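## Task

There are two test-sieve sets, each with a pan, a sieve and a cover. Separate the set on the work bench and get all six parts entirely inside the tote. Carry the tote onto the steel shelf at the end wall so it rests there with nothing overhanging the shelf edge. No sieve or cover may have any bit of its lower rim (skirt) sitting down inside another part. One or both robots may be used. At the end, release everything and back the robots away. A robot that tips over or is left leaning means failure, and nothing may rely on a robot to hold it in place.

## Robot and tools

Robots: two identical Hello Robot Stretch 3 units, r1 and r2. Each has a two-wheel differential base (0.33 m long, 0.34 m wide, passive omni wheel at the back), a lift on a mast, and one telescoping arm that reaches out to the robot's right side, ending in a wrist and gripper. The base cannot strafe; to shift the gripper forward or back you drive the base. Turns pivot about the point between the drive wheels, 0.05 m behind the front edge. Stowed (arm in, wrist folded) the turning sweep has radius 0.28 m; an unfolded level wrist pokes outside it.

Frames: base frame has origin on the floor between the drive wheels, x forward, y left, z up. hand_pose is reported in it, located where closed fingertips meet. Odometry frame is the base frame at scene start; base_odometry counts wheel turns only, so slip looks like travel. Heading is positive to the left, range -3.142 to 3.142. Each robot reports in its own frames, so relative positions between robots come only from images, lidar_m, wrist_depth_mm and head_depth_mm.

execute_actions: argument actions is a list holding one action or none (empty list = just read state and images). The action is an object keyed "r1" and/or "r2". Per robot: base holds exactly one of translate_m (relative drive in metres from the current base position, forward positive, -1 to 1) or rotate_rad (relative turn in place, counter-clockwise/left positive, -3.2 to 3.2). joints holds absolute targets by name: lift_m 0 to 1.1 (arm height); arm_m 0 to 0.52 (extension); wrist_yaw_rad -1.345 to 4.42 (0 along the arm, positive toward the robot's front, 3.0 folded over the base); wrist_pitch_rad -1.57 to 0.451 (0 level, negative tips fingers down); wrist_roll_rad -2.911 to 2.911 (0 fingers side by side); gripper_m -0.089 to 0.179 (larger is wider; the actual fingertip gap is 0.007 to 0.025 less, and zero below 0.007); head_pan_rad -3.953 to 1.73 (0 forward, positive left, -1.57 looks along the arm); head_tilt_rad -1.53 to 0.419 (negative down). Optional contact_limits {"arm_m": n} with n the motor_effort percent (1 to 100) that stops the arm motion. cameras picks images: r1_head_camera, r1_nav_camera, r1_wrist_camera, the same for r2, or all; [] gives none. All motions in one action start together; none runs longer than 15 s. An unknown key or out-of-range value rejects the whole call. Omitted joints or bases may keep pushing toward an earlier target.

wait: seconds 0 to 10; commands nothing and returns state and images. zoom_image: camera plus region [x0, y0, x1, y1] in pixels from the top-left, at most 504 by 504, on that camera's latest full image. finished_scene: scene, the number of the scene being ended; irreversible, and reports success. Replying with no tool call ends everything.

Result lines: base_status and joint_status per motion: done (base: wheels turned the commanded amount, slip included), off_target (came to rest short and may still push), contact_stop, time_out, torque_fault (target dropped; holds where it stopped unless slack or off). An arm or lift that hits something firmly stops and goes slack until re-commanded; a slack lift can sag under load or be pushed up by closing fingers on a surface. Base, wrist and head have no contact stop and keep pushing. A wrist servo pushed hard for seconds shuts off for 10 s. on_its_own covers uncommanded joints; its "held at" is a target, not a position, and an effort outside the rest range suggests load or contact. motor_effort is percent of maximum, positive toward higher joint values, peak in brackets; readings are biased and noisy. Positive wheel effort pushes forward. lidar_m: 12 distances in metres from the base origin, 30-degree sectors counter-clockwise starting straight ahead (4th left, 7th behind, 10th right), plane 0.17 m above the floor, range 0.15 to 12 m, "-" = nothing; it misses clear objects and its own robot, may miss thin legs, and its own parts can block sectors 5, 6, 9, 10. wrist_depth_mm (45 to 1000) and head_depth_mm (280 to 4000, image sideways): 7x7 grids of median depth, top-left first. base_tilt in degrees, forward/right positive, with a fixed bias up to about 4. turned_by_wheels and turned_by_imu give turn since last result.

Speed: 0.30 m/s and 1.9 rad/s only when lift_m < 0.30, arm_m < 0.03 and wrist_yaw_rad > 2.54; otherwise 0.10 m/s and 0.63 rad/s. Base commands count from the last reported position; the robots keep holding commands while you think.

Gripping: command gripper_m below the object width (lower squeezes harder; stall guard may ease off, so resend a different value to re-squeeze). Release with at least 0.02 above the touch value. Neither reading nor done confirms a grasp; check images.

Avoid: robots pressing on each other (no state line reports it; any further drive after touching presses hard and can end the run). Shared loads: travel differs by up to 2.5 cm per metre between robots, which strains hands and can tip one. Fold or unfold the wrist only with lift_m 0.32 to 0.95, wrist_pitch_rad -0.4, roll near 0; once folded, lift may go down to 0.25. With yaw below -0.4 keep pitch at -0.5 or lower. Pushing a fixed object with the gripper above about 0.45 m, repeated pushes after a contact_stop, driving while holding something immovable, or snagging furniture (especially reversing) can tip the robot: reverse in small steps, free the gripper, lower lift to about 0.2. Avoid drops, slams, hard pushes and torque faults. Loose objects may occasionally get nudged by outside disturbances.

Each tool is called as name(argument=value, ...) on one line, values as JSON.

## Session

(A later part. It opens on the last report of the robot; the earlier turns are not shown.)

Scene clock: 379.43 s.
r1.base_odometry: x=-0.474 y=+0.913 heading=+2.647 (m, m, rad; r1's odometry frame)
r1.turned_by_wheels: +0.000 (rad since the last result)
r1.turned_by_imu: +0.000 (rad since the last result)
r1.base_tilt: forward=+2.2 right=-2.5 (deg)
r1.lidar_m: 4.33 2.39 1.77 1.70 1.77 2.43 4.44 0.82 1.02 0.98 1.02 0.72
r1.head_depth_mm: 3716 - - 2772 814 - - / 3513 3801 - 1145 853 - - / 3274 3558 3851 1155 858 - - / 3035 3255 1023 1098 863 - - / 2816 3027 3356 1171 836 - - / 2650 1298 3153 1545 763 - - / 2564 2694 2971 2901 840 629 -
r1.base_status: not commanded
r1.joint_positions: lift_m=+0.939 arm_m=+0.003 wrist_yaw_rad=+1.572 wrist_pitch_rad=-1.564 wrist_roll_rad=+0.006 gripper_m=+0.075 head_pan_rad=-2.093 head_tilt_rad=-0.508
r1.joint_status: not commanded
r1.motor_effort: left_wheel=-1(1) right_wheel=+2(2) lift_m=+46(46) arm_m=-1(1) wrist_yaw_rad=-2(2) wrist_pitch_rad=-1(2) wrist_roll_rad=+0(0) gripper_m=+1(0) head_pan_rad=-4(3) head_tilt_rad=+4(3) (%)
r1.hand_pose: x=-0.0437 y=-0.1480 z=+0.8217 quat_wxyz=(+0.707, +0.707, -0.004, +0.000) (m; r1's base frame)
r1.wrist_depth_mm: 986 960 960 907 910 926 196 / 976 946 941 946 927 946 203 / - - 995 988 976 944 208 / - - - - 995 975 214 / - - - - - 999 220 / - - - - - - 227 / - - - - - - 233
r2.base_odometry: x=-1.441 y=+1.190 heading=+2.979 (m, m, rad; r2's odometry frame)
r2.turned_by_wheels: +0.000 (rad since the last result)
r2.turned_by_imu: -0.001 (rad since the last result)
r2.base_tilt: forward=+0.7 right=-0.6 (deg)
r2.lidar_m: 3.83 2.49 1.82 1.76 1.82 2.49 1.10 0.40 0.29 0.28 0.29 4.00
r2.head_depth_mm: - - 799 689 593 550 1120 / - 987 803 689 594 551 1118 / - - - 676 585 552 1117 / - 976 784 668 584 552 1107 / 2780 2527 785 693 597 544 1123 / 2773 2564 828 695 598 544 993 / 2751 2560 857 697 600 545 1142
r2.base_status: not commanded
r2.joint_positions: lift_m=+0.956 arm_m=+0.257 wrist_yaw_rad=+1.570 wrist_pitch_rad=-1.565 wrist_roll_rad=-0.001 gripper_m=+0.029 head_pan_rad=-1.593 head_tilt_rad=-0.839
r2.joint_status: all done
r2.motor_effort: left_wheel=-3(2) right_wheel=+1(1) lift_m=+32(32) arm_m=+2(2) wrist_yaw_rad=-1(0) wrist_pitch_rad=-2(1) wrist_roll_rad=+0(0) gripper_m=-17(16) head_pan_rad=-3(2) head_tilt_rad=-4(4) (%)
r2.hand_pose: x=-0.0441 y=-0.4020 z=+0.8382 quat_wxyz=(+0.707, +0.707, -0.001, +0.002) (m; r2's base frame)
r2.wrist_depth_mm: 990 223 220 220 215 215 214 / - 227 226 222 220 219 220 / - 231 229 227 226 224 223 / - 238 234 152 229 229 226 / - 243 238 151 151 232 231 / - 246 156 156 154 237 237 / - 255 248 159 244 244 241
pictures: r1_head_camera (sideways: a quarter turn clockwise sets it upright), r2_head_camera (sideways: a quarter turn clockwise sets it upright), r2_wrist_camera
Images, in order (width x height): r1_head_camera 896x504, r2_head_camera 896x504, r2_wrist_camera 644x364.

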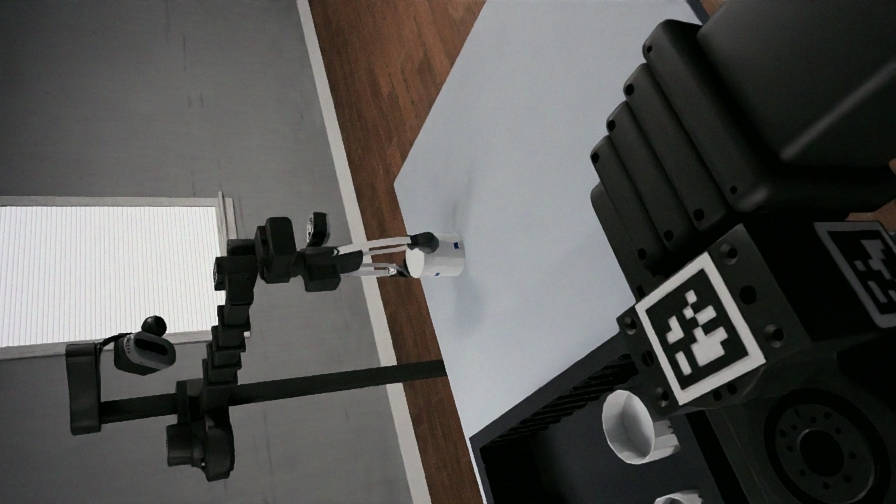

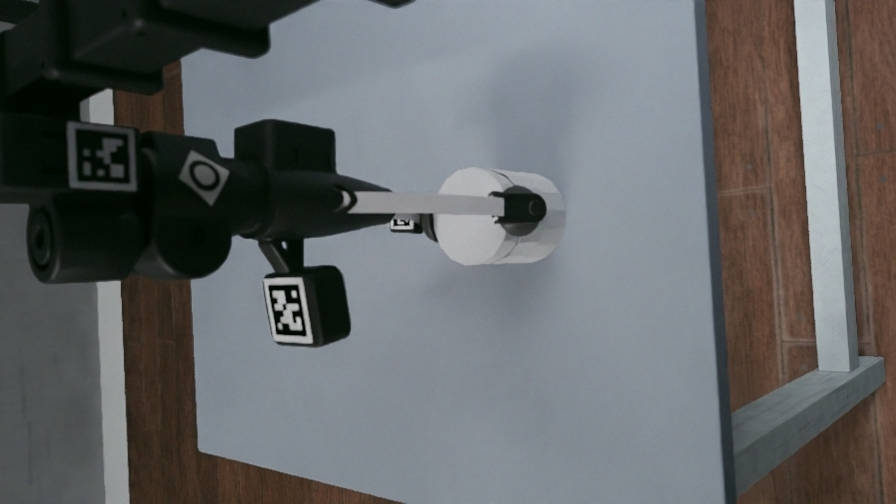

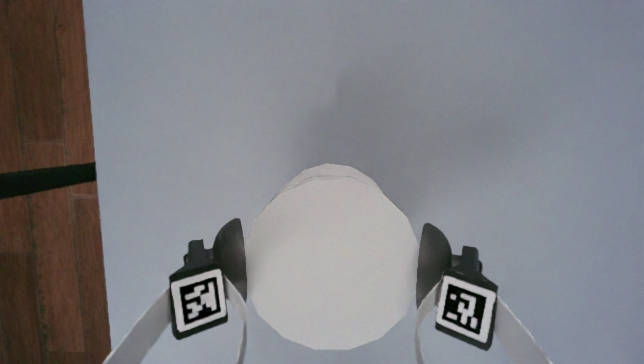

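execute_actions(actions=[{"r2": {"joints": {"lift_m": 0.972}}}], cameras=["r2_wrist_camera", "r2_head_camera"])

Scene clock: 388.30 s.
r1.base_odometry: x=-0.474 y=+0.913 heading=+2.647 (m, m, rad; r1's odometry frame)
r1.turned_by_wheels: +0.000 (rad since the last result)
r1.turned_by_imu: +0.000 (rad since the last result)
r1.base_tilt: forward=+2.1 right=-2.5 (deg)
r1.lidar_m: 4.33 2.39 1.77 1.70 1.77 2.43 4.43 0.82 1.01 0.98 1.01 0.72
r1.head_depth_mm: 3761 - - 2758 814 - - / 3471 3824 - 1142 853 - - / 3260 3516 3882 1153 861 - - / 3044 3239 1029 1097 864 - - / 2837 3049 3339 1171 835 - - / 2642 1300 3088 1544 764 - - / 2558 2701 2971 2892 841 629 -
r1.base_status: not commanded
r1.joint_positions: lift_m=+0.939 arm_m=+0.003 wrist_yaw_rad=+1.572 wrist_pitch_rad=-1.564 wrist_roll_rad=+0.006 gripper_m=+0.075 head_pan_rad=-2.093 head_tilt_rad=-0.508
r1.joint_status: not commanded
r1.motor_effort: left_wheel=-1(1) right_wheel=+2(2) lift_m=+46(46) arm_m=-1(1) wrist_yaw_rad=-2(2) wrist_pitch_rad=-2(2) wrist_roll_rad=+0(0) gripper_m=+0(0) head_pan_rad=-3(4) head_tilt_rad=+3(4) (%)
r1.hand_pose: x=-0.0437 y=-0.1480 z=+0.8217 quat_wxyz=(+0.707, +0.707, -0.004, +0.000) (m; r1's base frame)
r1.wrist_depth_mm: 960 962 971 944 943 922 196 / 998 980 984 930 930 919 203 / - 996 974 949 952 965 207 / - - - - 996 986 212 / - - - - - - 220 / - - - - - - 226 / - - - - - - 235
r2.base_odometry: x=-1.441 y=+1.190 heading=+2.979 (m, m, rad; r2's odometry frame)
r2.turned_by_wheels: +0.000 (rad since the last result)
r2.turned_by_imu: -0.001 (rad since the last result)
r2.base_tilt: forward=+0.7 right=-0.6 (deg)
r2.lidar_m: 3.84 2.49 1.83 1.75 1.82 2.50 1.10 0.40 0.29 0.28 0.29 3.99
r2.head_depth_mm: - 975 819 687 593 549 1116 / 2916 1017 810 691 593 550 1117 / - - 780 683 585 550 1122 / - 991 803 663 585 552 1104 / 2816 2552 786 694 596 543 1126 / 2728 2537 833 696 598 543 995 / 2735 2561 857 698 599 544 1145
r2.base_status: not commanded
r2.joint_positions: lift_m=+0.972 arm_m=+0.257 wrist_yaw_rad=+1.570 wrist_pitch_rad=-1.565 wrist_roll_rad=-0.001 gripper_m=+0.029 head_pan_rad=-1.593 head_tilt_rad=-0.839
r2.joint_status: all done
r2.motor_effort: left_wheel=-3(3) right_wheel=+1(2) lift_m=+32(30) arm_m=+2(1) wrist_yaw_rad=+0(1) wrist_pitch_rad=-2(1) wrist_roll_rad=+0(0) gripper_m=-15(16) head_pan_rad=-2(2) head_tilt_rad=-4(4) (%)
r2.hand_pose: x=-0.0441 y=-0.4020 z=+0.8542 quat_wxyz=(+0.707, +0.707, -0.001, +0.002) (m; r2's base frame)
r2.wrist_depth_mm: - 239 236 234 234 232 227 / - 243 239 239 236 236 231 / - 249 246 243 240 238 238 / - 252 250 152 247 243 242 / - 260 254 152 152 249 248 / - 265 156 154 154 253 253 / - - 266 158 263 261 257
pictures: r2_head_camera (sideways: a quarter turn clockwise sets it upright), r2_wrist_camera
Images, in order (width x height): r2_head_camera 896x504, r2_wrist_camera 644x364.

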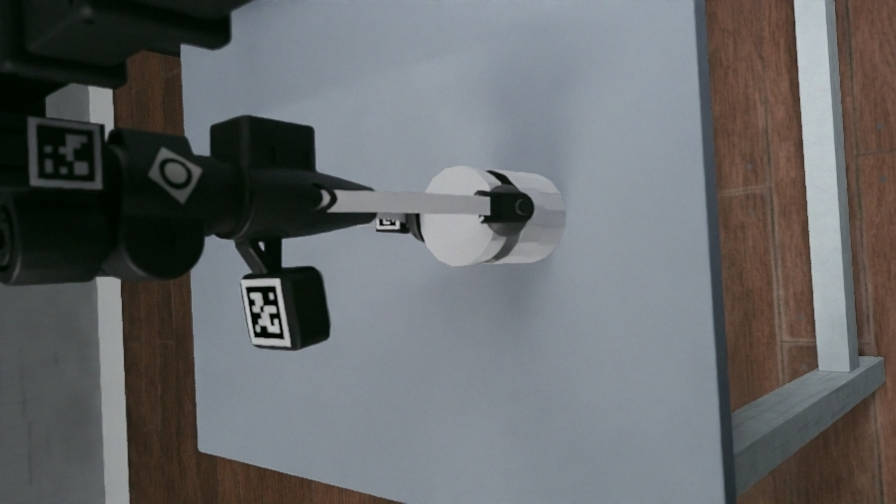

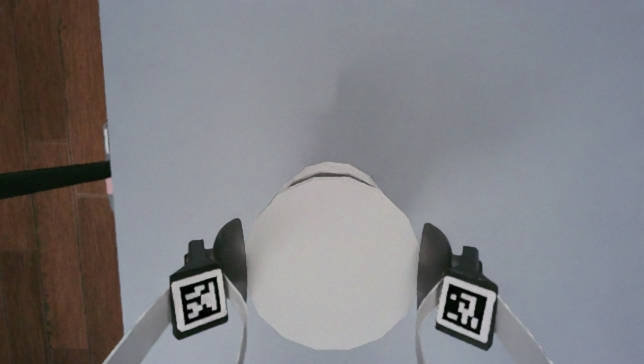

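execute_actions(actions=[{"r1": {"base": {"rotate_rad": -0.007}, "joints": {"head_pan_rad": -1.6, "head_tilt_rad": -0.6}}, "r2": {"base": {"translate_m": -0.425}, "joints": {"lift_m": 1.003, "arm_m": 0.394, "head_tilt_rad": -0.72}}}], cameras=["r1_head_camera", "r2_wrist_camera", "r2_head_camera"])

Scene clock: 398.23 s.
r1.base_odometry: x=-0.474 y=+0.913 heading=+2.640 (m, m, rad; r1's odometry frame)
r1.turned_by_wheels: -0.007 (rad since the last result)
r1.turned_by_imu: -0.006 (rad since the last result)
r1.base_tilt: forward=+2.1 right=-2.5 (deg)
r1.lidar_m: 4.32 2.41 1.77 1.70 1.77 2.41 4.43 0.82 1.02 0.98 1.02 0.72
r1.head_depth_mm: 2620 2941 3152 980 793 - - / 2616 2899 3108 982 692 - - / 2573 652 2957 898 702 - - / 1155 691 2976 948 740 601 520 / 2446 2813 3108 925 676 602 521 / 2526 2780 3079 1006 757 603 528 / 2514 2786 3059 1011 761 606 518
r1.base_status: done
r1.joint_positions: lift_m=+0.939 arm_m=+0.003 wrist_yaw_rad=+1.572 wrist_pitch_rad=-1.564 wrist_roll_rad=+0.006 gripper_m=+0.075 head_pan_rad=-1.607 head_tilt_rad=-0.592
r1.joint_status: all done
r1.motor_effort: left_wheel=+0(2) right_wheel=+1(2) lift_m=+46(46) arm_m=-1(1) wrist_yaw_rad=-3(2) wrist_pitch_rad=-2(2) wrist_roll_rad=+0(0) gripper_m=+0(0) head_pan_rad=+3(33) head_tilt_rad=-6(16) (%)
r1.hand_pose: x=-0.0438 y=-0.1480 z=+0.8217 quat_wxyz=(+0.707, +0.707, -0.004, +0.000) (m; r1's base frame)
r1.wrist_depth_mm: 985 949 945 923 922 893 197 / - 982 948 954 944 902 202 / - 983 987 970 955 926 207 / - - - 986 981 970 215 / - - - - - - 219 / - - - - - - 226 / - - - - - - 234
r2.base_odometry: x=-1.021 y=+1.122 heading=+2.979 (m, m, rad; r2's odometry frame)
r2.turned_by_wheels: +0.000 (rad since the last result)
r2.turned_by_imu: -0.002 (rad since the last result)
r2.base_tilt: forward=+0.8 right=-0.6 (deg)
r2.lidar_m: 4.27 2.49 1.82 1.76 1.82 2.50 4.43 0.40 0.29 0.28 0.29 0.40
r2.head_depth_mm: - 2920 972 696 617 555 1151 / 2799 2960 879 754 620 555 1138 / - 2921 895 756 621 557 1134 / - 2922 883 737 622 558 1132 / 2655 2960 923 733 638 558 1140 / 2687 2943 987 788 653 560 517 / 2709 2932 994 789 655 561 518
r2.base_status: done
r2.joint_positions: lift_m=+1.003 arm_m=+0.394 wrist_yaw_rad=+1.570 wrist_pitch_rad=-1.565 wrist_roll_rad=-0.001 gripper_m=+0.029 head_pan_rad=-1.593 head_tilt_rad=-0.724
r2.joint_status: all done
r2.motor_effort: left_wheel=-3(9) right_wheel=+1(2) lift_m=+32(32) arm_m=+2(2) wrist_yaw_rad=+1(0) wrist_pitch_rad=-1(2) wrist_roll_rad=+0(0) gripper_m=-15(17) head_pan_rad=-1(3) head_tilt_rad=+1(10) (%)
r2.hand_pose: x=-0.0441 y=-0.5390 z=+0.8852 quat_wxyz=(+0.707, +0.707, -0.001, +0.002) (m; r2's base frame)
r2.wrist_depth_mm: 270 268 265 265 262 259 257 / 277 269 184 183 181 180 260 / 282 190 259 270 269 267 210 / 289 198 279 152 274 272 246 / 293 199 237 152 152 276 249 / 301 294 156 155 154 280 283 / 308 301 295 158 293 283 269
pictures: r1_head_camera (sideways: a quarter turn clockwise sets it upright), r2_head_camera (sideways: a quarter turn clockwise sets it upright), r2_wrist_camera
Images, in order (width x height): r1_head_camera 896x504, r2_head_camera 896x504, r2_wrist_camera 644x364.

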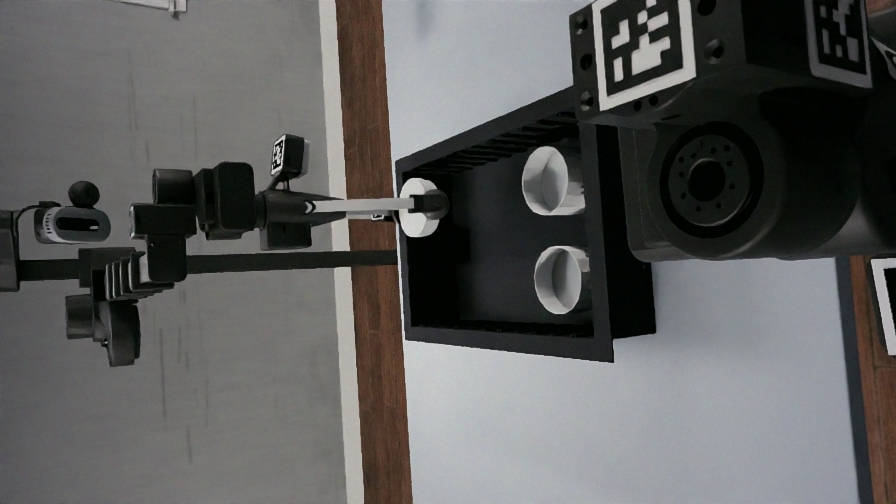

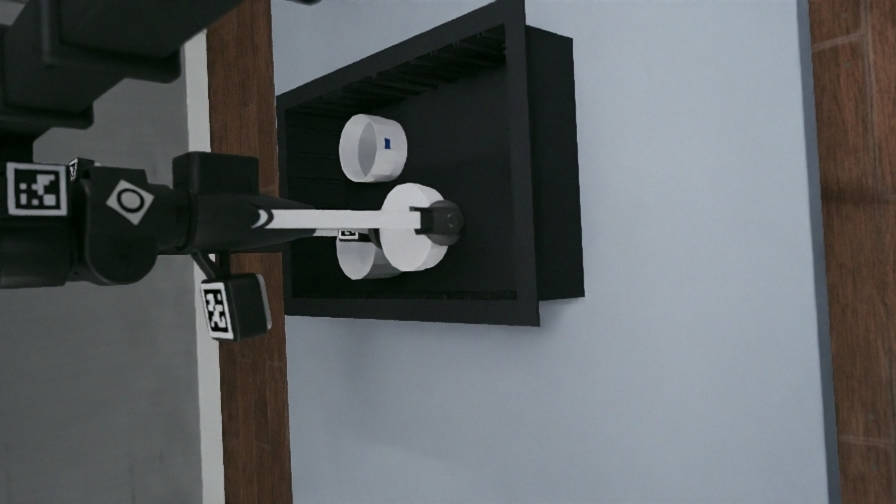

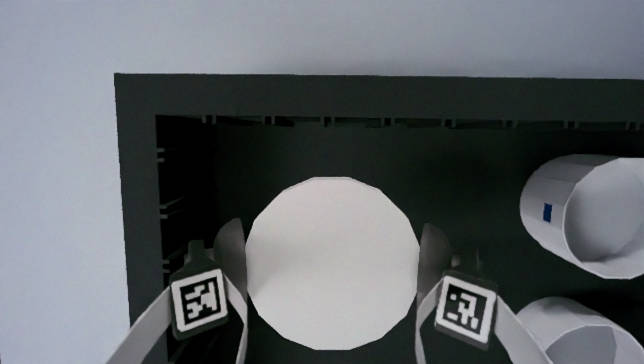

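execute_actions(actions=[{"r2": {"joints": {"lift_m": 0.906, "arm_m": 0.402}}}], cameras=["r1_head_camera", "r2_wrist_camera", "r2_head_camera"])

zoom_image(camera="r1_head_camera", region=[380, 130, 600, 280])

Scene clock: 409.83 s.
r1.base_odometry: x=-0.474 y=+0.913 heading=+2.640 (m, m, rad; r1's odometry frame)
r1.turned_by_wheels: +0.000 (rad since the last result)
r1.turned_by_imu: +0.001 (rad since the last result)
r1.base_tilt: forward=+2.1 right=-2.4 (deg)
r1.lidar_m: 4.34 2.42 1.78 1.70 1.77 2.41 4.41 0.82 1.02 0.98 1.01 0.72
r1.head_depth_mm: 2622 2911 3126 981 791 - - / 2610 2885 3155 982 691 - - / 2595 2832 754 890 701 - - / 1186 1217 1466 948 739 601 520 / 2562 2739 3090 924 675 602 521 / 2519 2791 3028 1005 757 605 529 / 2505 2753 3065 1013 759 607 519
r1.base_status: not commanded
r1.joint_positions: lift_m=+0.939 arm_m=+0.003 wrist_yaw_rad=+1.572 wrist_pitch_rad=-1.564 wrist_roll_rad=+0.006 gripper_m=+0.075 head_pan_rad=-1.607 head_tilt_rad=-0.592
r1.joint_status: not commanded
r1.motor_effort: left_wheel=+0(0) right_wheel=+1(1) lift_m=+46(46) arm_m=-1(1) wrist_yaw_rad=-2(3) wrist_pitch_rad=-2(2) wrist_roll_rad=+0(0) gripper_m=+0(1) head_pan_rad=+4(4) head_tilt_rad=-5(5) (%)
r1.hand_pose: x=-0.0438 y=-0.1480 z=+0.8217 quat_wxyz=(+0.707, +0.707, -0.004, +0.000) (m; r1's base frame)
r1.wrist_depth_mm: 999 961 958 892 911 930 197 / 967 - 993 975 956 931 201 / - - - 948 982 971 206 / - - - 977 986 955 213 / - - - - - - 219 / - - - - - - 227 / - - - - - - 235
r2.base_odometry: x=-1.021 y=+1.122 heading=+2.979 (m, m, rad; r2's odometry frame)
r2.turned_by_wheels: +0.000 (rad since the last result)
r2.turned_by_imu: -0.001 (rad since the last result)
r2.base_tilt: forward=+0.8 right=-0.7 (deg)
r2.lidar_m: 4.26 2.49 1.83 1.76 1.82 2.49 4.46 0.40 0.29 0.28 0.29 0.40
r2.head_depth_mm: 2732 2969 - - 617 554 1153 / 2724 - 875 755 620 554 1135 / 2604 - 879 776 621 556 1138 / 1285 - 876 778 620 557 1141 / 2687 2946 992 733 638 560 1141 / 2674 2928 991 790 655 560 516 / 2669 2922 997 788 657 562 518
r2.base_status: not commanded
r2.joint_positions: lift_m=+0.906 arm_m=+0.402 wrist_yaw_rad=+1.570 wrist_pitch_rad=-1.565 wrist_roll_rad=-0.001 gripper_m=+0.029 head_pan_rad=-1.593 head_tilt_rad=-0.724
r2.joint_status: all done
r2.motor_effort: left_wheel=-3(3) right_wheel=+1(2) lift_m=+26(30) arm_m=+2(2) wrist_yaw_rad=+0(0) wrist_pitch_rad=-2(2) wrist_roll_rad=+0(0) gripper_m=-16(17) head_pan_rad=-2(3) head_tilt_rad=+1(1) (%)
r2.hand_pose: x=-0.0441 y=-0.5470 z=+0.7885 quat_wxyz=(+0.707, +0.707, -0.001, +0.002) (m; r2's base frame)
r2.wrist_depth_mm: 87 87 86 86 85 84 84 / 89 88 88 87 86 85 85 / 138 163 176 175 173 172 170 / 138 180 179 152 176 176 175 / 138 184 183 153 152 179 177 / 140 176 156 154 155 182 182 / 138 170 192 159 189 187 186
pictures: r1_head_camera (sideways: a quarter turn clockwise sets it upright), r2_head_camera (sideways: a quarter turn clockwise sets it upright), r2_wrist_camera
Images, in order (width x height): r1_head_camera 896x504, r2_head_camera 896x504, r2_wrist_camera 644x364.

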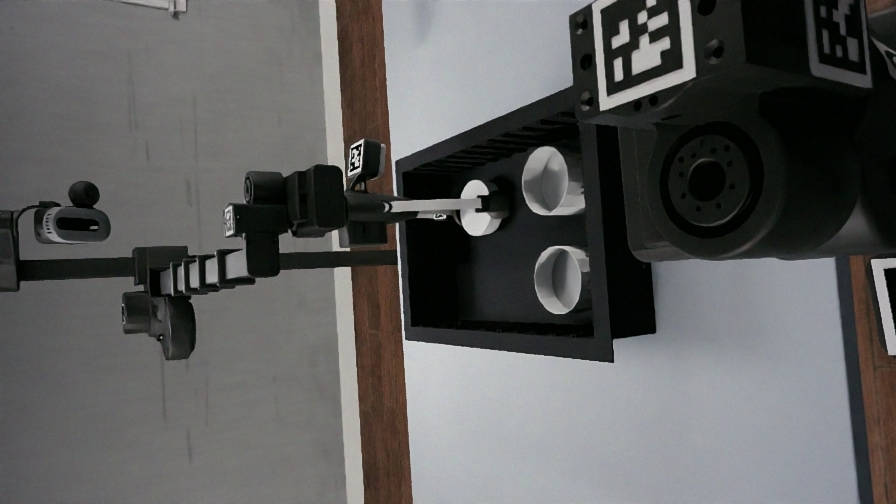

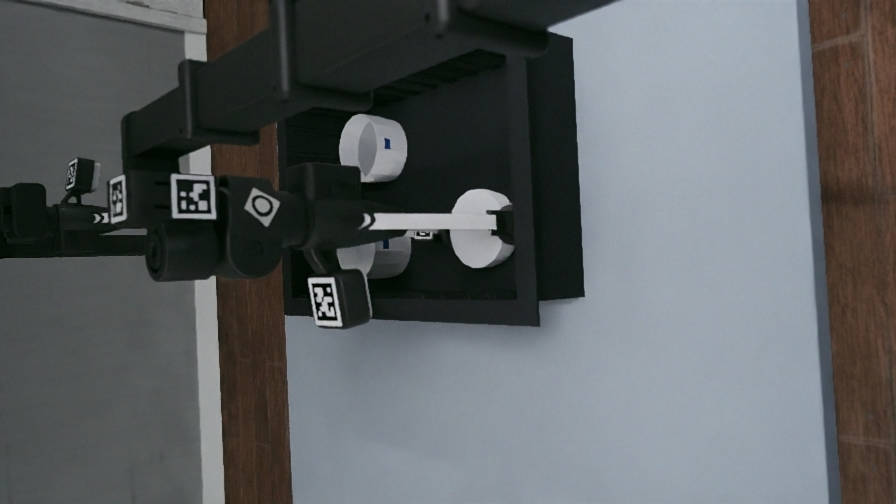

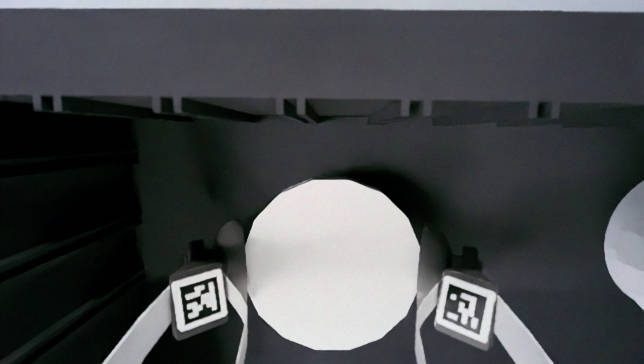

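Region (380, 130, 600, 280) of r1_head_camera's 896x504 image, scaled by 2.291, with more detail than that image has; it fills the top 344 rows of this view, and the rest is white.

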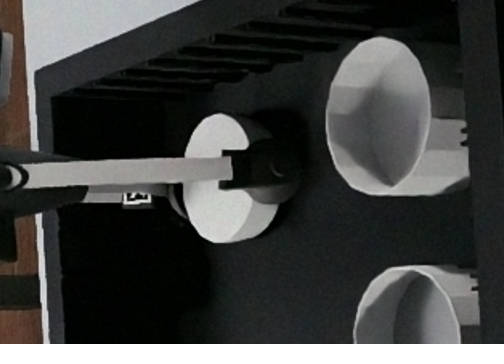

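execute_actions(actions=[{"r2": {"joints": {"lift_m": 0.903, "gripper_m": 0.102}}}], cameras=["r1_head_camera", "r2_wrist_camera"])

Scene clock: 415.07 s.
r1.base_odometry: x=-0.474 y=+0.913 heading=+2.640 (m, m, rad; r1's odometry frame)
r1.turned_by_wheels: +0.000 (rad since the last result)
r1.turned_by_imu: +0.001 (rad since the last result)
r1.base_tilt: forward=+2.1 right=-2.5 (deg)
r1.lidar_m: 4.32 2.41 1.77 1.70 1.77 2.40 4.42 0.82 1.02 0.98 1.01 0.72
r1.head_depth_mm: 2639 2904 3162 978 793 - - / 2597 2892 3149 983 692 - - / 2582 2842 746 899 702 - - / 1184 1229 1468 947 738 601 519 / 2562 2703 3089 925 676 603 520 / 2522 2795 3045 1009 756 606 530 / 2512 2776 3076 1013 761 607 519
r1.base_status: not commanded
r1.joint_positions: lift_m=+0.939 arm_m=+0.003 wrist_yaw_rad=+1.572 wrist_pitch_rad=-1.564 wrist_roll_rad=+0.006 gripper_m=+0.075 head_pan_rad=-1.607 head_tilt_rad=-0.592
r1.joint_status: not commanded
r1.motor_effort: left_wheel=+0(0) right_wheel=+1(1) lift_m=+46(46) arm_m=-1(1) wrist_yaw_rad=-2(2) wrist_pitch_rad=-2(2) wrist_roll_rad=+0(0) gripper_m=+0(1) head_pan_rad=+4(3) head_tilt_rad=-5(5) (%)
r1.hand_pose: x=-0.0438 y=-0.1480 z=+0.8217 quat_wxyz=(+0.707, +0.707, -0.004, +0.000) (m; r1's base frame)
r1.wrist_depth_mm: 979 929 948 901 902 889 196 / - 959 964 931 943 910 201 / - 993 962 995 953 950 208 / - - - - 971 981 213 / - - - - - 961 219 / - - - - - - 227 / - - - - - - 234
r2.base_odometry: x=-1.021 y=+1.122 heading=+2.979 (m, m, rad; r2's odometry frame)
r2.turned_by_wheels: +0.000 (rad since the last result)
r2.turned_by_imu: -0.001 (rad since the last result)
r2.base_tilt: forward=+0.7 right=-0.6 (deg)
r2.lidar_m: 4.27 2.50 1.82 1.76 1.82 2.50 4.46 0.40 0.29 0.28 0.29 0.40
r2.head_depth_mm: 2737 2968 - - 626 555 1157 / 2711 - 884 757 621 555 1135 / 2676 - 878 779 620 556 1134 / 1284 2879 876 784 623 557 1137 / 2682 2931 988 732 636 559 1142 / 2670 2941 987 787 656 561 518 / 2660 2895 999 793 657 562 519
r2.base_status: not commanded
r2.joint_positions: lift_m=+0.903 arm_m=+0.402 wrist_yaw_rad=+1.570 wrist_pitch_rad=-1.567 wrist_roll_rad=-0.001 gripper_m=+0.102 head_pan_rad=-1.593 head_tilt_rad=-0.724
r2.joint_status: all done
r2.motor_effort: left_wheel=-2(3) right_wheel=+1(2) lift_m=+23(24) arm_m=+2(2) wrist_yaw_rad=+0(0) wrist_pitch_rad=-1(1) wrist_roll_rad=+0(0) gripper_m=+5(79) head_pan_rad=-2(2) head_tilt_rad=+1(1) (%)
r2.hand_pose: x=-0.0445 y=-0.5470 z=+0.7856 quat_wxyz=(+0.707, +0.707, -0.001, +0.001) (m; r2's base frame)
r2.wrist_depth_mm: 84 84 83 83 82 82 81 / 86 86 85 85 84 83 82 / 138 166 174 172 170 170 168 / 138 177 178 155 173 172 172 / 139 179 180 157 156 176 175 / 140 169 162 159 157 180 178 / 138 189 189 164 186 186 183
pictures: r1_head_camera (sideways: a quarter turn clockwise sets it upright), r2_wrist_camera
Images, in order (width x height): r1_head_camera 896x504, r2_wrist_camera 644x364.

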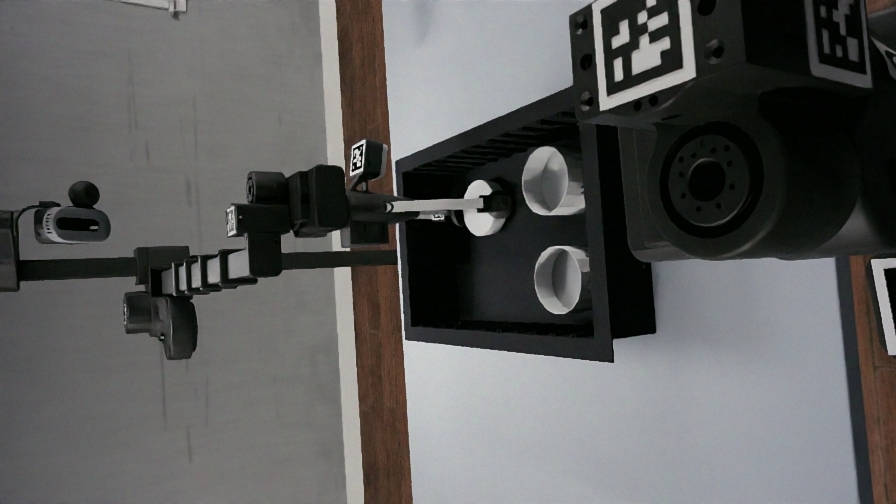

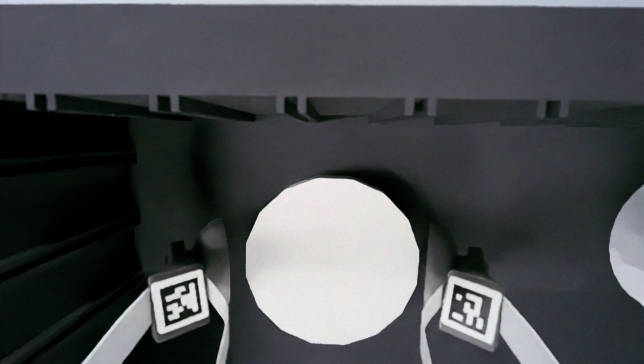

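execute_actions(actions=[{"r1": {"joints": {"head_pan_rad": -2.1, "head_tilt_rad": -0.5}}, "r2": {"base": {"translate_m": 0.03}, "joints": {"lift_m": 0.999}}}], cameras=["r1_head_camera", "r2_wrist_camera"])

Scene clock: 430.57 s.
r1.base_odometry: x=-0.474 y=+0.913 heading=+2.640 (m, m, rad; r1's odometry frame)
r1.turned_by_wheels: +0.000 (rad since the last result)
r1.turned_by_imu: +0.001 (rad since the last result)
r1.base_tilt: forward=+2.2 right=-2.4 (deg)
r1.lidar_m: 4.32 2.40 1.77 1.71 1.77 2.40 4.44 0.82 1.02 0.98 1.02 0.72
r1.head_depth_mm: 3768 - - 2763 817 - - / 3540 3897 - 1145 852 - - / 3256 3588 3837 1149 862 - - / 3061 3285 3635 1107 864 - - / 2875 3104 3324 1171 838 - - / 2724 2935 3141 2862 761 - - / 2579 2722 720 903 803 638 -
r1.base_status: not commanded
r1.joint_positions: lift_m=+0.939 arm_m=+0.003 wrist_yaw_rad=+1.572 wrist_pitch_rad=-1.564 wrist_roll_rad=+0.006 gripper_m=+0.075 head_pan_rad=-2.093 head_tilt_rad=-0.508
r1.joint_status: all done
r1.motor_effort: left_wheel=+0(0) right_wheel=+1(1) lift_m=+47(46) arm_m=-1(1) wrist_yaw_rad=-2(2) wrist_pitch_rad=-2(2) wrist_roll_rad=+0(0) gripper_m=+0(1) head_pan_rad=-4(34) head_tilt_rad=+4(19) (%)
r1.hand_pose: x=-0.0438 y=-0.1480 z=+0.8217 quat_wxyz=(+0.707, +0.707, -0.004, +0.000) (m; r1's base frame)
r1.wrist_depth_mm: 981 913 936 895 927 921 197 / 963 969 957 951 922 942 202 / - - - 984 979 947 208 / - - - 999 988 987 213 / - - - - - - 218 / - - - - - - 226 / - - - - - - 235
r2.base_odometry: x=-1.051 y=+1.127 heading=+2.979 (m, m, rad; r2's odometry frame)
r2.turned_by_wheels: +0.000 (rad since the last result)
r2.turned_by_imu: -0.001 (rad since the last result)
r2.base_tilt: forward=+0.8 right=-0.6 (deg)
r2.lidar_m: 4.24 2.49 1.82 1.76 1.82 2.49 4.47 0.40 0.29 0.28 0.29 0.40
r2.head_depth_mm: - 2951 957 714 618 556 1151 / 2814 2953 879 776 618 556 1133 / 2734 2973 886 776 622 556 1136 / - - 881 713 622 557 1141 / 2621 2962 987 787 653 558 1143 / 2653 2918 994 788 655 559 517 / 2660 2918 992 788 656 560 518
r2.base_status: done
r2.joint_positions: lift_m=+0.999 arm_m=+0.402 wrist_yaw_rad=+1.570 wrist_pitch_rad=-1.567 wrist_roll_rad=-0.001 gripper_m=+0.102 head_pan_rad=-1.593 head_tilt_rad=-0.724
r2.joint_status: all done
r2.motor_effort: left_wheel=-2(5) right_wheel=+1(6) lift_m=+32(34) arm_m=+1(1) wrist_yaw_rad=+1(0) wrist_pitch_rad=-1(1) wrist_roll_rad=+0(0) gripper_m=+1(4) head_pan_rad=-2(1) head_tilt_rad=+1(2) (%)
r2.hand_pose: x=-0.0445 y=-0.5470 z=+0.8812 quat_wxyz=(+0.707, +0.707, -0.001, +0.001) (m; r2's base frame)
r2.wrist_depth_mm: 266 265 263 259 258 256 255 / 270 269 269 264 263 258 259 / 276 273 269 267 266 266 263 / 284 191 271 275 271 253 198 / 287 200 278 258 276 274 246 / 295 198 290 262 285 280 250 / 303 216 297 292 291 285 284
pictures: r1_head_camera (sideways: a quarter turn clockwise sets it upright), r2_wrist_camera
Images, in order (width x height): r1_head_camera 896x504, r2_wrist_camera 644x364.

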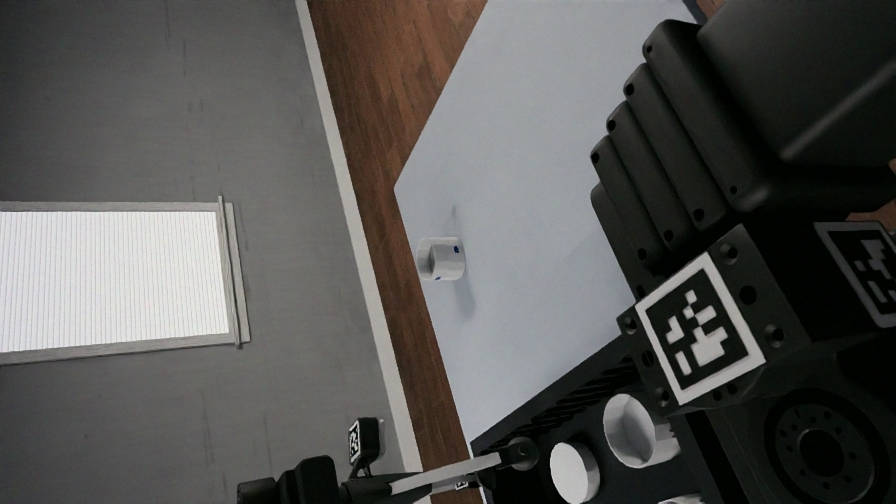

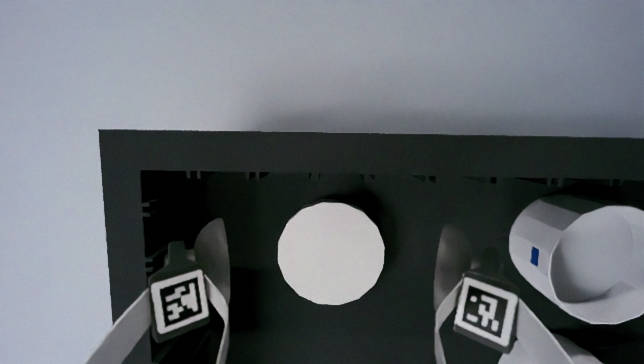

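execute_actions(actions=[{"r2": {"base": {"translate_m": 0.395}, "joints": {"lift_m": 1.003, "arm_m": 0.257, "head_tilt_rad": -0.85}}}], cameras=["r1_head_camera", "r2_wrist_camera"])

Scene clock: 439.93 s.
r1.base_odometry: x=-0.474 y=+0.913 heading=+2.640 (m, m, rad; r1's odometry frame)
r1.turned_by_wheels: +0.000 (rad since the last result)
r1.turned_by_imu: +0.001 (rad since the last result)
r1.base_tilt: forward=+2.1 right=-2.5 (deg)
r1.lidar_m: 4.32 2.40 1.78 1.70 1.77 2.40 4.43 0.81 1.01 0.98 1.02 0.72
r1.head_depth_mm: 3728 - - 2756 815 - - / 3504 3846 - 1149 855 - - / 3270 3569 3878 1150 862 - - / 3042 3203 1085 1103 866 - - / 2851 3024 3362 1172 836 - - / 2631 1331 3099 1560 760 - - / 2577 2690 2981 2883 808 640 -
r1.base_status: not commanded
r1.joint_positions: lift_m=+0.939 arm_m=+0.003 wrist_yaw_rad=+1.572 wrist_pitch_rad=-1.564 wrist_roll_rad=+0.006 gripper_m=+0.075 head_pan_rad=-2.093 head_tilt_rad=-0.508
r1.joint_status: not commanded
r1.motor_effort: left_wheel=+0(0) right_wheel=+1(1) lift_m=+47(46) arm_m=+0(1) wrist_yaw_rad=-3(3) wrist_pitch_rad=-2(2) wrist_roll_rad=+0(0) gripper_m=+1(0) head_pan_rad=-3(3) head_tilt_rad=+4(4) (%)
r1.hand_pose: x=-0.0438 y=-0.1480 z=+0.8217 quat_wxyz=(+0.707, +0.707, -0.004, +0.000) (m; r1's base frame)
r1.wrist_depth_mm: 929 929 958 900 920 934 196 / 996 960 943 972 922 956 204 / - - 996 949 982 949 208 / - - - - 988 971 215 / - - - - - 987 220 / - - - - - - 227 / - - - - - - 234
r2.base_odometry: x=-1.441 y=+1.190 heading=+2.979 (m, m, rad; r2's odometry frame)
r2.turned_by_wheels: +0.000 (rad since the last result)
r2.turned_by_imu: -0.001 (rad since the last result)
r2.base_tilt: forward=+0.7 right=-0.6 (deg)
r2.lidar_m: 3.85 2.49 1.83 1.76 1.82 2.50 1.10 0.40 0.29 0.28 0.29 3.99
r2.head_depth_mm: 2820 1013 821 688 594 551 1117 / 2868 2638 819 689 594 552 1122 / - - 805 692 584 551 1117 / - 2642 825 692 583 552 1103 / 2765 2696 807 694 597 544 1118 / 2737 2553 829 695 599 545 993 / 2760 2570 858 697 599 546 1147
r2.base_status: done
r2.joint_positions: lift_m=+1.003 arm_m=+0.257 wrist_yaw_rad=+1.570 wrist_pitch_rad=-1.567 wrist_roll_rad=-0.001 gripper_m=+0.102 head_pan_rad=-1.593 head_tilt_rad=-0.839
r2.joint_status: all done
r2.motor_effort: left_wheel=-2(2) right_wheel=+1(6) lift_m=+32(31) arm_m=-3(4) wrist_yaw_rad=+0(0) wrist_pitch_rad=-1(1) wrist_roll_rad=+0(0) gripper_m=+1(1) head_pan_rad=-2(2) head_tilt_rad=-3(13) (%)
r2.hand_pose: x=-0.0445 y=-0.4024 z=+0.8852 quat_wxyz=(+0.707, +0.707, -0.001, +0.001) (m; r2's base frame)
r2.wrist_depth_mm: - 270 267 263 262 258 257 / - 274 272 270 268 264 265 / - 281 276 273 271 270 267 / - 286 286 246 280 276 273 / - - 287 251 279 281 279 / - - 298 292 292 286 283 / - 311 302 298 297 295 293
pictures: r1_head_camera (sideways: a quarter turn clockwise sets it upright), r2_wrist_camera
Images, in order (width x height): r1_head_camera 896x504, r2_wrist_camera 644x364.

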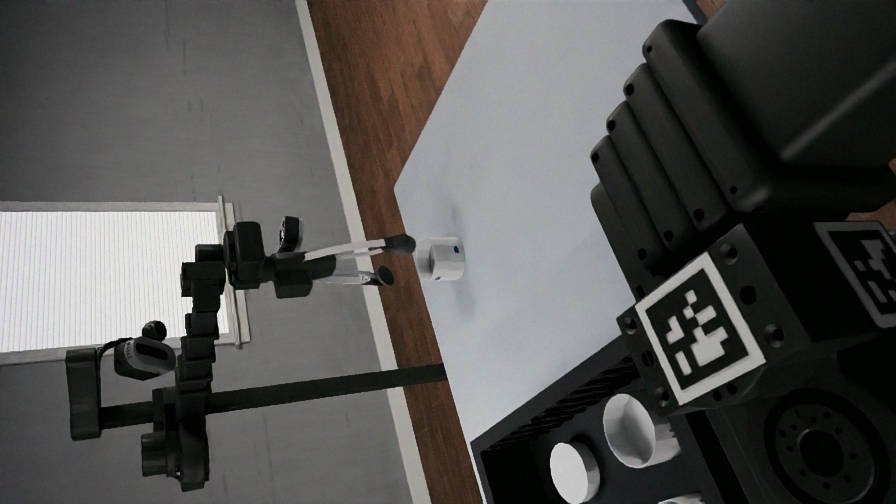

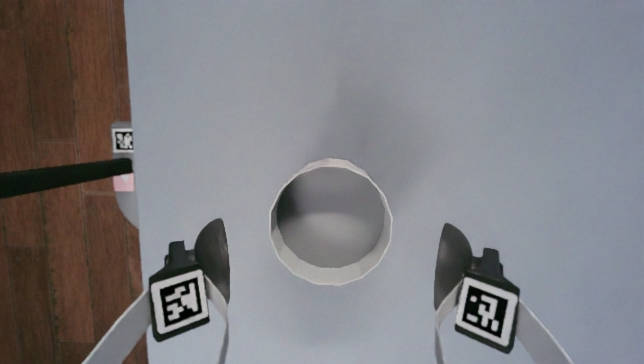

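execute_actions(actions=[{"r2": {"joints": {"lift_m": 0.935, "arm_m": 0.2565}}}], cameras=["r2_wrist_camera"])

execute_actions(actions=[{"r2": {"joints": {"gripper_m": 0.032}}}], cameras=["r1_head_camera", "r2_wrist_camera"])

zoom_image(camera="r1_head_camera", region=[350, 215, 480, 300])

Scene clock: 444.80 s.
r1.base_odometry: x=-0.474 y=+0.913 heading=+2.640 (m, m, rad; r1's odometry frame)
r1.turned_by_wheels: +0.000 (rad since the last result)
r1.turned_by_imu: +0.001 (rad since the last result)
r1.base_tilt: forward=+2.2 right=-2.4 (deg)
r1.lidar_m: 4.32 2.41 1.77 1.70 1.77 2.41 4.42 0.81 1.02 0.98 1.02 0.72
r1.head_depth_mm: 3804 - - 2744 816 - - / 3464 3828 - 1145 855 - - / 3253 3545 3886 1157 860 - - / 3047 3284 1012 1096 862 - - / 2849 3057 3360 1167 837 - - / 2631 1321 3136 1547 761 - - / 2545 2690 2958 2880 806 641 -
r1.base_status: not commanded
r1.joint_positions: lift_m=+0.939 arm_m=+0.003 wrist_yaw_rad=+1.572 wrist_pitch_rad=-1.564 wrist_roll_rad=+0.006 gripper_m=+0.075 head_pan_rad=-2.093 head_tilt_rad=-0.508
r1.joint_status: not commanded
r1.motor_effort: left_wheel=+0(0) right_wheel=+1(1) lift_m=+46(46) arm_m=-1(1) wrist_yaw_rad=-3(2) wrist_pitch_rad=-2(2) wrist_roll_rad=+0(0) gripper_m=+1(0) head_pan_rad=-4(4) head_tilt_rad=+4(5) (%)
r1.hand_pose: x=-0.0438 y=-0.1480 z=+0.8217 quat_wxyz=(+0.707, +0.707, -0.004, +0.000) (m; r1's base frame)
r1.wrist_depth_mm: 954 940 944 900 926 881 197 / - 993 952 926 943 942 202 / - - - 975 952 956 208 / - - - - 977 961 214 / - - - - - 999 220 / - - - - - - 227 / - - - - - - 234
r2.base_odometry: x=-1.441 y=+1.190 heading=+2.979 (m, m, rad; r2's odometry frame)
r2.turned_by_wheels: +0.000 (rad since the last result)
r2.turned_by_imu: -0.001 (rad since the last result)
r2.base_tilt: forward=+0.7 right=-0.6 (deg)
r2.lidar_m: 3.83 2.49 1.83 1.76 1.82 2.50 1.11 0.40 0.29 0.28 0.29 3.99
r2.head_depth_mm: 2688 - 778 688 593 550 1121 / 2686 986 821 689 594 551 1115 / - - - 682 584 551 1117 / 2710 - 837 686 583 552 1104 / 2748 2551 876 697 598 543 1123 / 2780 2533 832 695 597 543 993 / 2747 2552 857 696 600 545 1141
r2.base_status: not commanded
r2.joint_positions: lift_m=+0.935 arm_m=+0.257 wrist_yaw_rad=+1.570 wrist_pitch_rad=-1.567 wrist_roll_rad=-0.001 gripper_m=+0.102 head_pan_rad=-1.593 head_tilt_rad=-0.839
r2.joint_status: all done
r2.motor_effort: left_wheel=-2(2) right_wheel=+1(2) lift_m=+26(28) arm_m=-3(3) wrist_yaw_rad=+1(0) wrist_pitch_rad=-1(1) wrist_roll_rad=+0(0) gripper_m=+0(1) head_pan_rad=-2(3) head_tilt_rad=-4(4) (%)
r2.hand_pose: x=-0.0445 y=-0.4019 z=+0.8175 quat_wxyz=(+0.707, +0.707, -0.001, +0.001) (m; r2's base frame)
r2.wrist_depth_mm: 956 201 200 199 196 195 194 / 996 205 204 203 200 198 197 / - 210 208 207 204 204 203 / - 216 213 178 209 206 207 / - 219 214 179 181 212 210 / - 224 177 184 181 214 215 / - 230 227 184 222 224 218
pictures: r2_wrist_camera
Images, in order (width x height): r2_wrist_camera 644x364.

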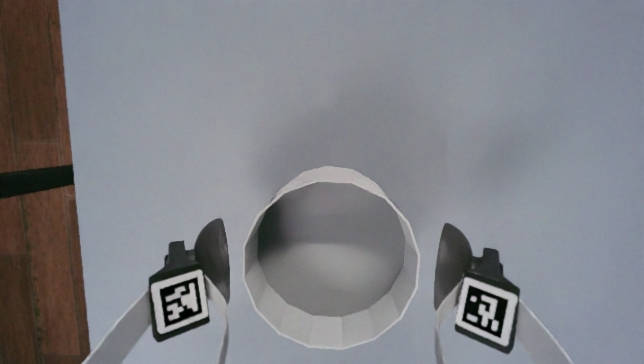

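Scene clock: 446.00 s.
r1.base_odometry: x=-0.474 y=+0.913 heading=+2.640 (m, m, rad; r1's odometry frame)
r1.turned_by_wheels: +0.000 (rad since the last result)
r1.turned_by_imu: +0.000 (rad since the last result)
r1.base_tilt: forward=+2.1 right=-2.4 (deg)
r1.lidar_m: 4.33 2.41 1.77 1.70 1.77 2.41 4.44 0.82 1.02 0.98 1.01 0.72
r1.head_depth_mm: 3759 - - 2779 818 - - / 3480 3848 - 1145 856 - - / 3285 3602 3867 1151 861 - - / 3069 3271 1008 1102 861 - - / 2862 3032 3377 1169 836 - - / 2629 1322 3122 1551 762 - - / 2577 2666 2955 2921 808 641 -
r1.base_status: not commanded
r1.joint_positions: lift_m=+0.939 arm_m=+0.003 wrist_yaw_rad=+1.572 wrist_pitch_rad=-1.564 wrist_roll_rad=+0.006 gripper_m=+0.075 head_pan_rad=-2.093 head_tilt_rad=-0.508
r1.joint_status: not commanded
r1.motor_effort: left_wheel=+0(0) right_wheel=+1(1) lift_m=+47(46) arm_m=-1(1) wrist_yaw_rad=-2(2) wrist_pitch_rad=-2(2) wrist_roll_rad=+0(0) gripper_m=+1(1) head_pan_rad=-3(4) head_tilt_rad=+3(4) (%)
r1.hand_pose: x=-0.0438 y=-0.1480 z=+0.8217 quat_wxyz=(+0.707, +0.707, -0.004, +0.000) (m; r1's base frame)
r1.wrist_depth_mm: 973 944 939 924 923 909 195 / - 973 960 945 946 915 202 / - - 962 928 934 952 207 / - - - - - 970 212 / - - - - - 987 221 / - - - - - - 224 / - - - - - - 235
r2.base_odometry: x=-1.441 y=+1.190 heading=+2.979 (m, m, rad; r2's odometry frame)
r2.turned_by_wheels: +0.000 (rad since the last result)
r2.turned_by_imu: +0.000 (rad since the last result)
r2.base_tilt: forward=+0.8 right=-0.5 (deg)
r2.lidar_m: 3.83 2.49 1.82 1.76 1.83 2.50 1.10 0.40 0.29 0.28 0.29 4.00
r2.head_depth_mm: 2666 - 779 689 592 550 1115 / 2687 981 819 689 594 550 1114 / - - - 690 585 550 1120 / 2776 - 838 684 585 553 1106 / 2758 2565 879 695 597 545 1122 / 2768 2527 828 694 597 544 992 / 2765 2568 855 697 600 546 1142
r2.base_status: not commanded
r2.joint_positions: lift_m=+0.935 arm_m=+0.257 wrist_yaw_rad=+1.570 wrist_pitch_rad=-1.567 wrist_roll_rad=-0.001 gripper_m=+0.033 head_pan_rad=-1.593 head_tilt_rad=-0.839
r2.joint_status: all done
r2.motor_effort: left_wheel=-2(2) right_wheel=+1(1) lift_m=+26(26) arm_m=-2(2) wrist_yaw_rad=+0(1) wrist_pitch_rad=-1(1) wrist_roll_rad=+0(0) gripper_m=-15(87) head_pan_rad=-2(2) head_tilt_rad=-4(4) (%)
r2.hand_pose: x=-0.0445 y=-0.4019 z=+0.8175 quat_wxyz=(+0.707, +0.707, -0.001, +0.001) (m; r2's base frame)
r2.wrist_depth_mm: 977 202 199 199 197 194 194 / 957 205 204 201 201 199 197 / 990 210 209 206 204 202 201 / - 214 213 178 209 208 204 / - 220 215 179 179 212 210 / - 224 175 183 181 216 215 / - 228 229 178 224 222 220
pictures: r1_head_camera (sideways: a quarter turn clockwise sets it upright), r2_wrist_camera
Images, in order (width x height): r1_head_camera 896x504, r2_wrist_camera 644x364.

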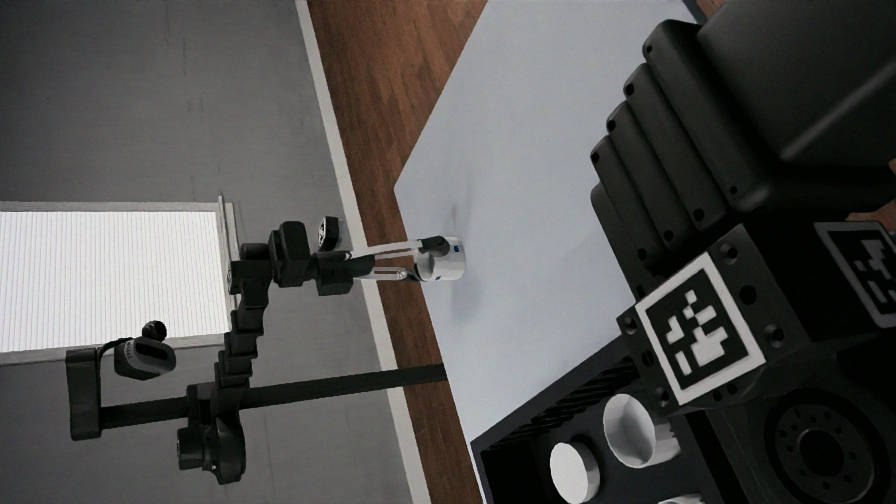

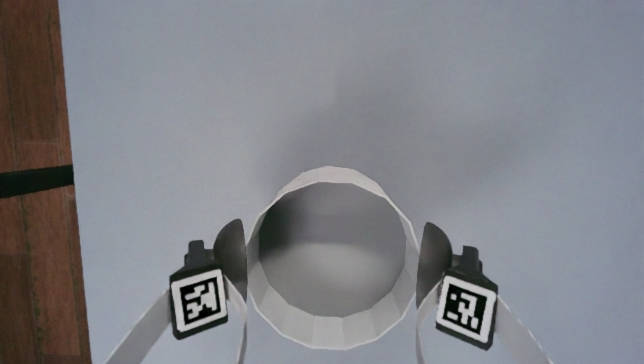

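Region (350, 215, 480, 300) of r1_head_camera's 896x504 image, scaled by 3.877, with more detail than that image has; it fills the top 330 rows of this view, and the rest is white.

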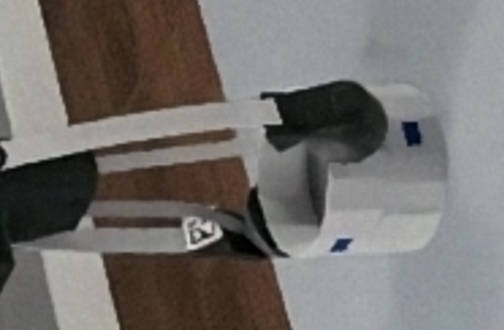

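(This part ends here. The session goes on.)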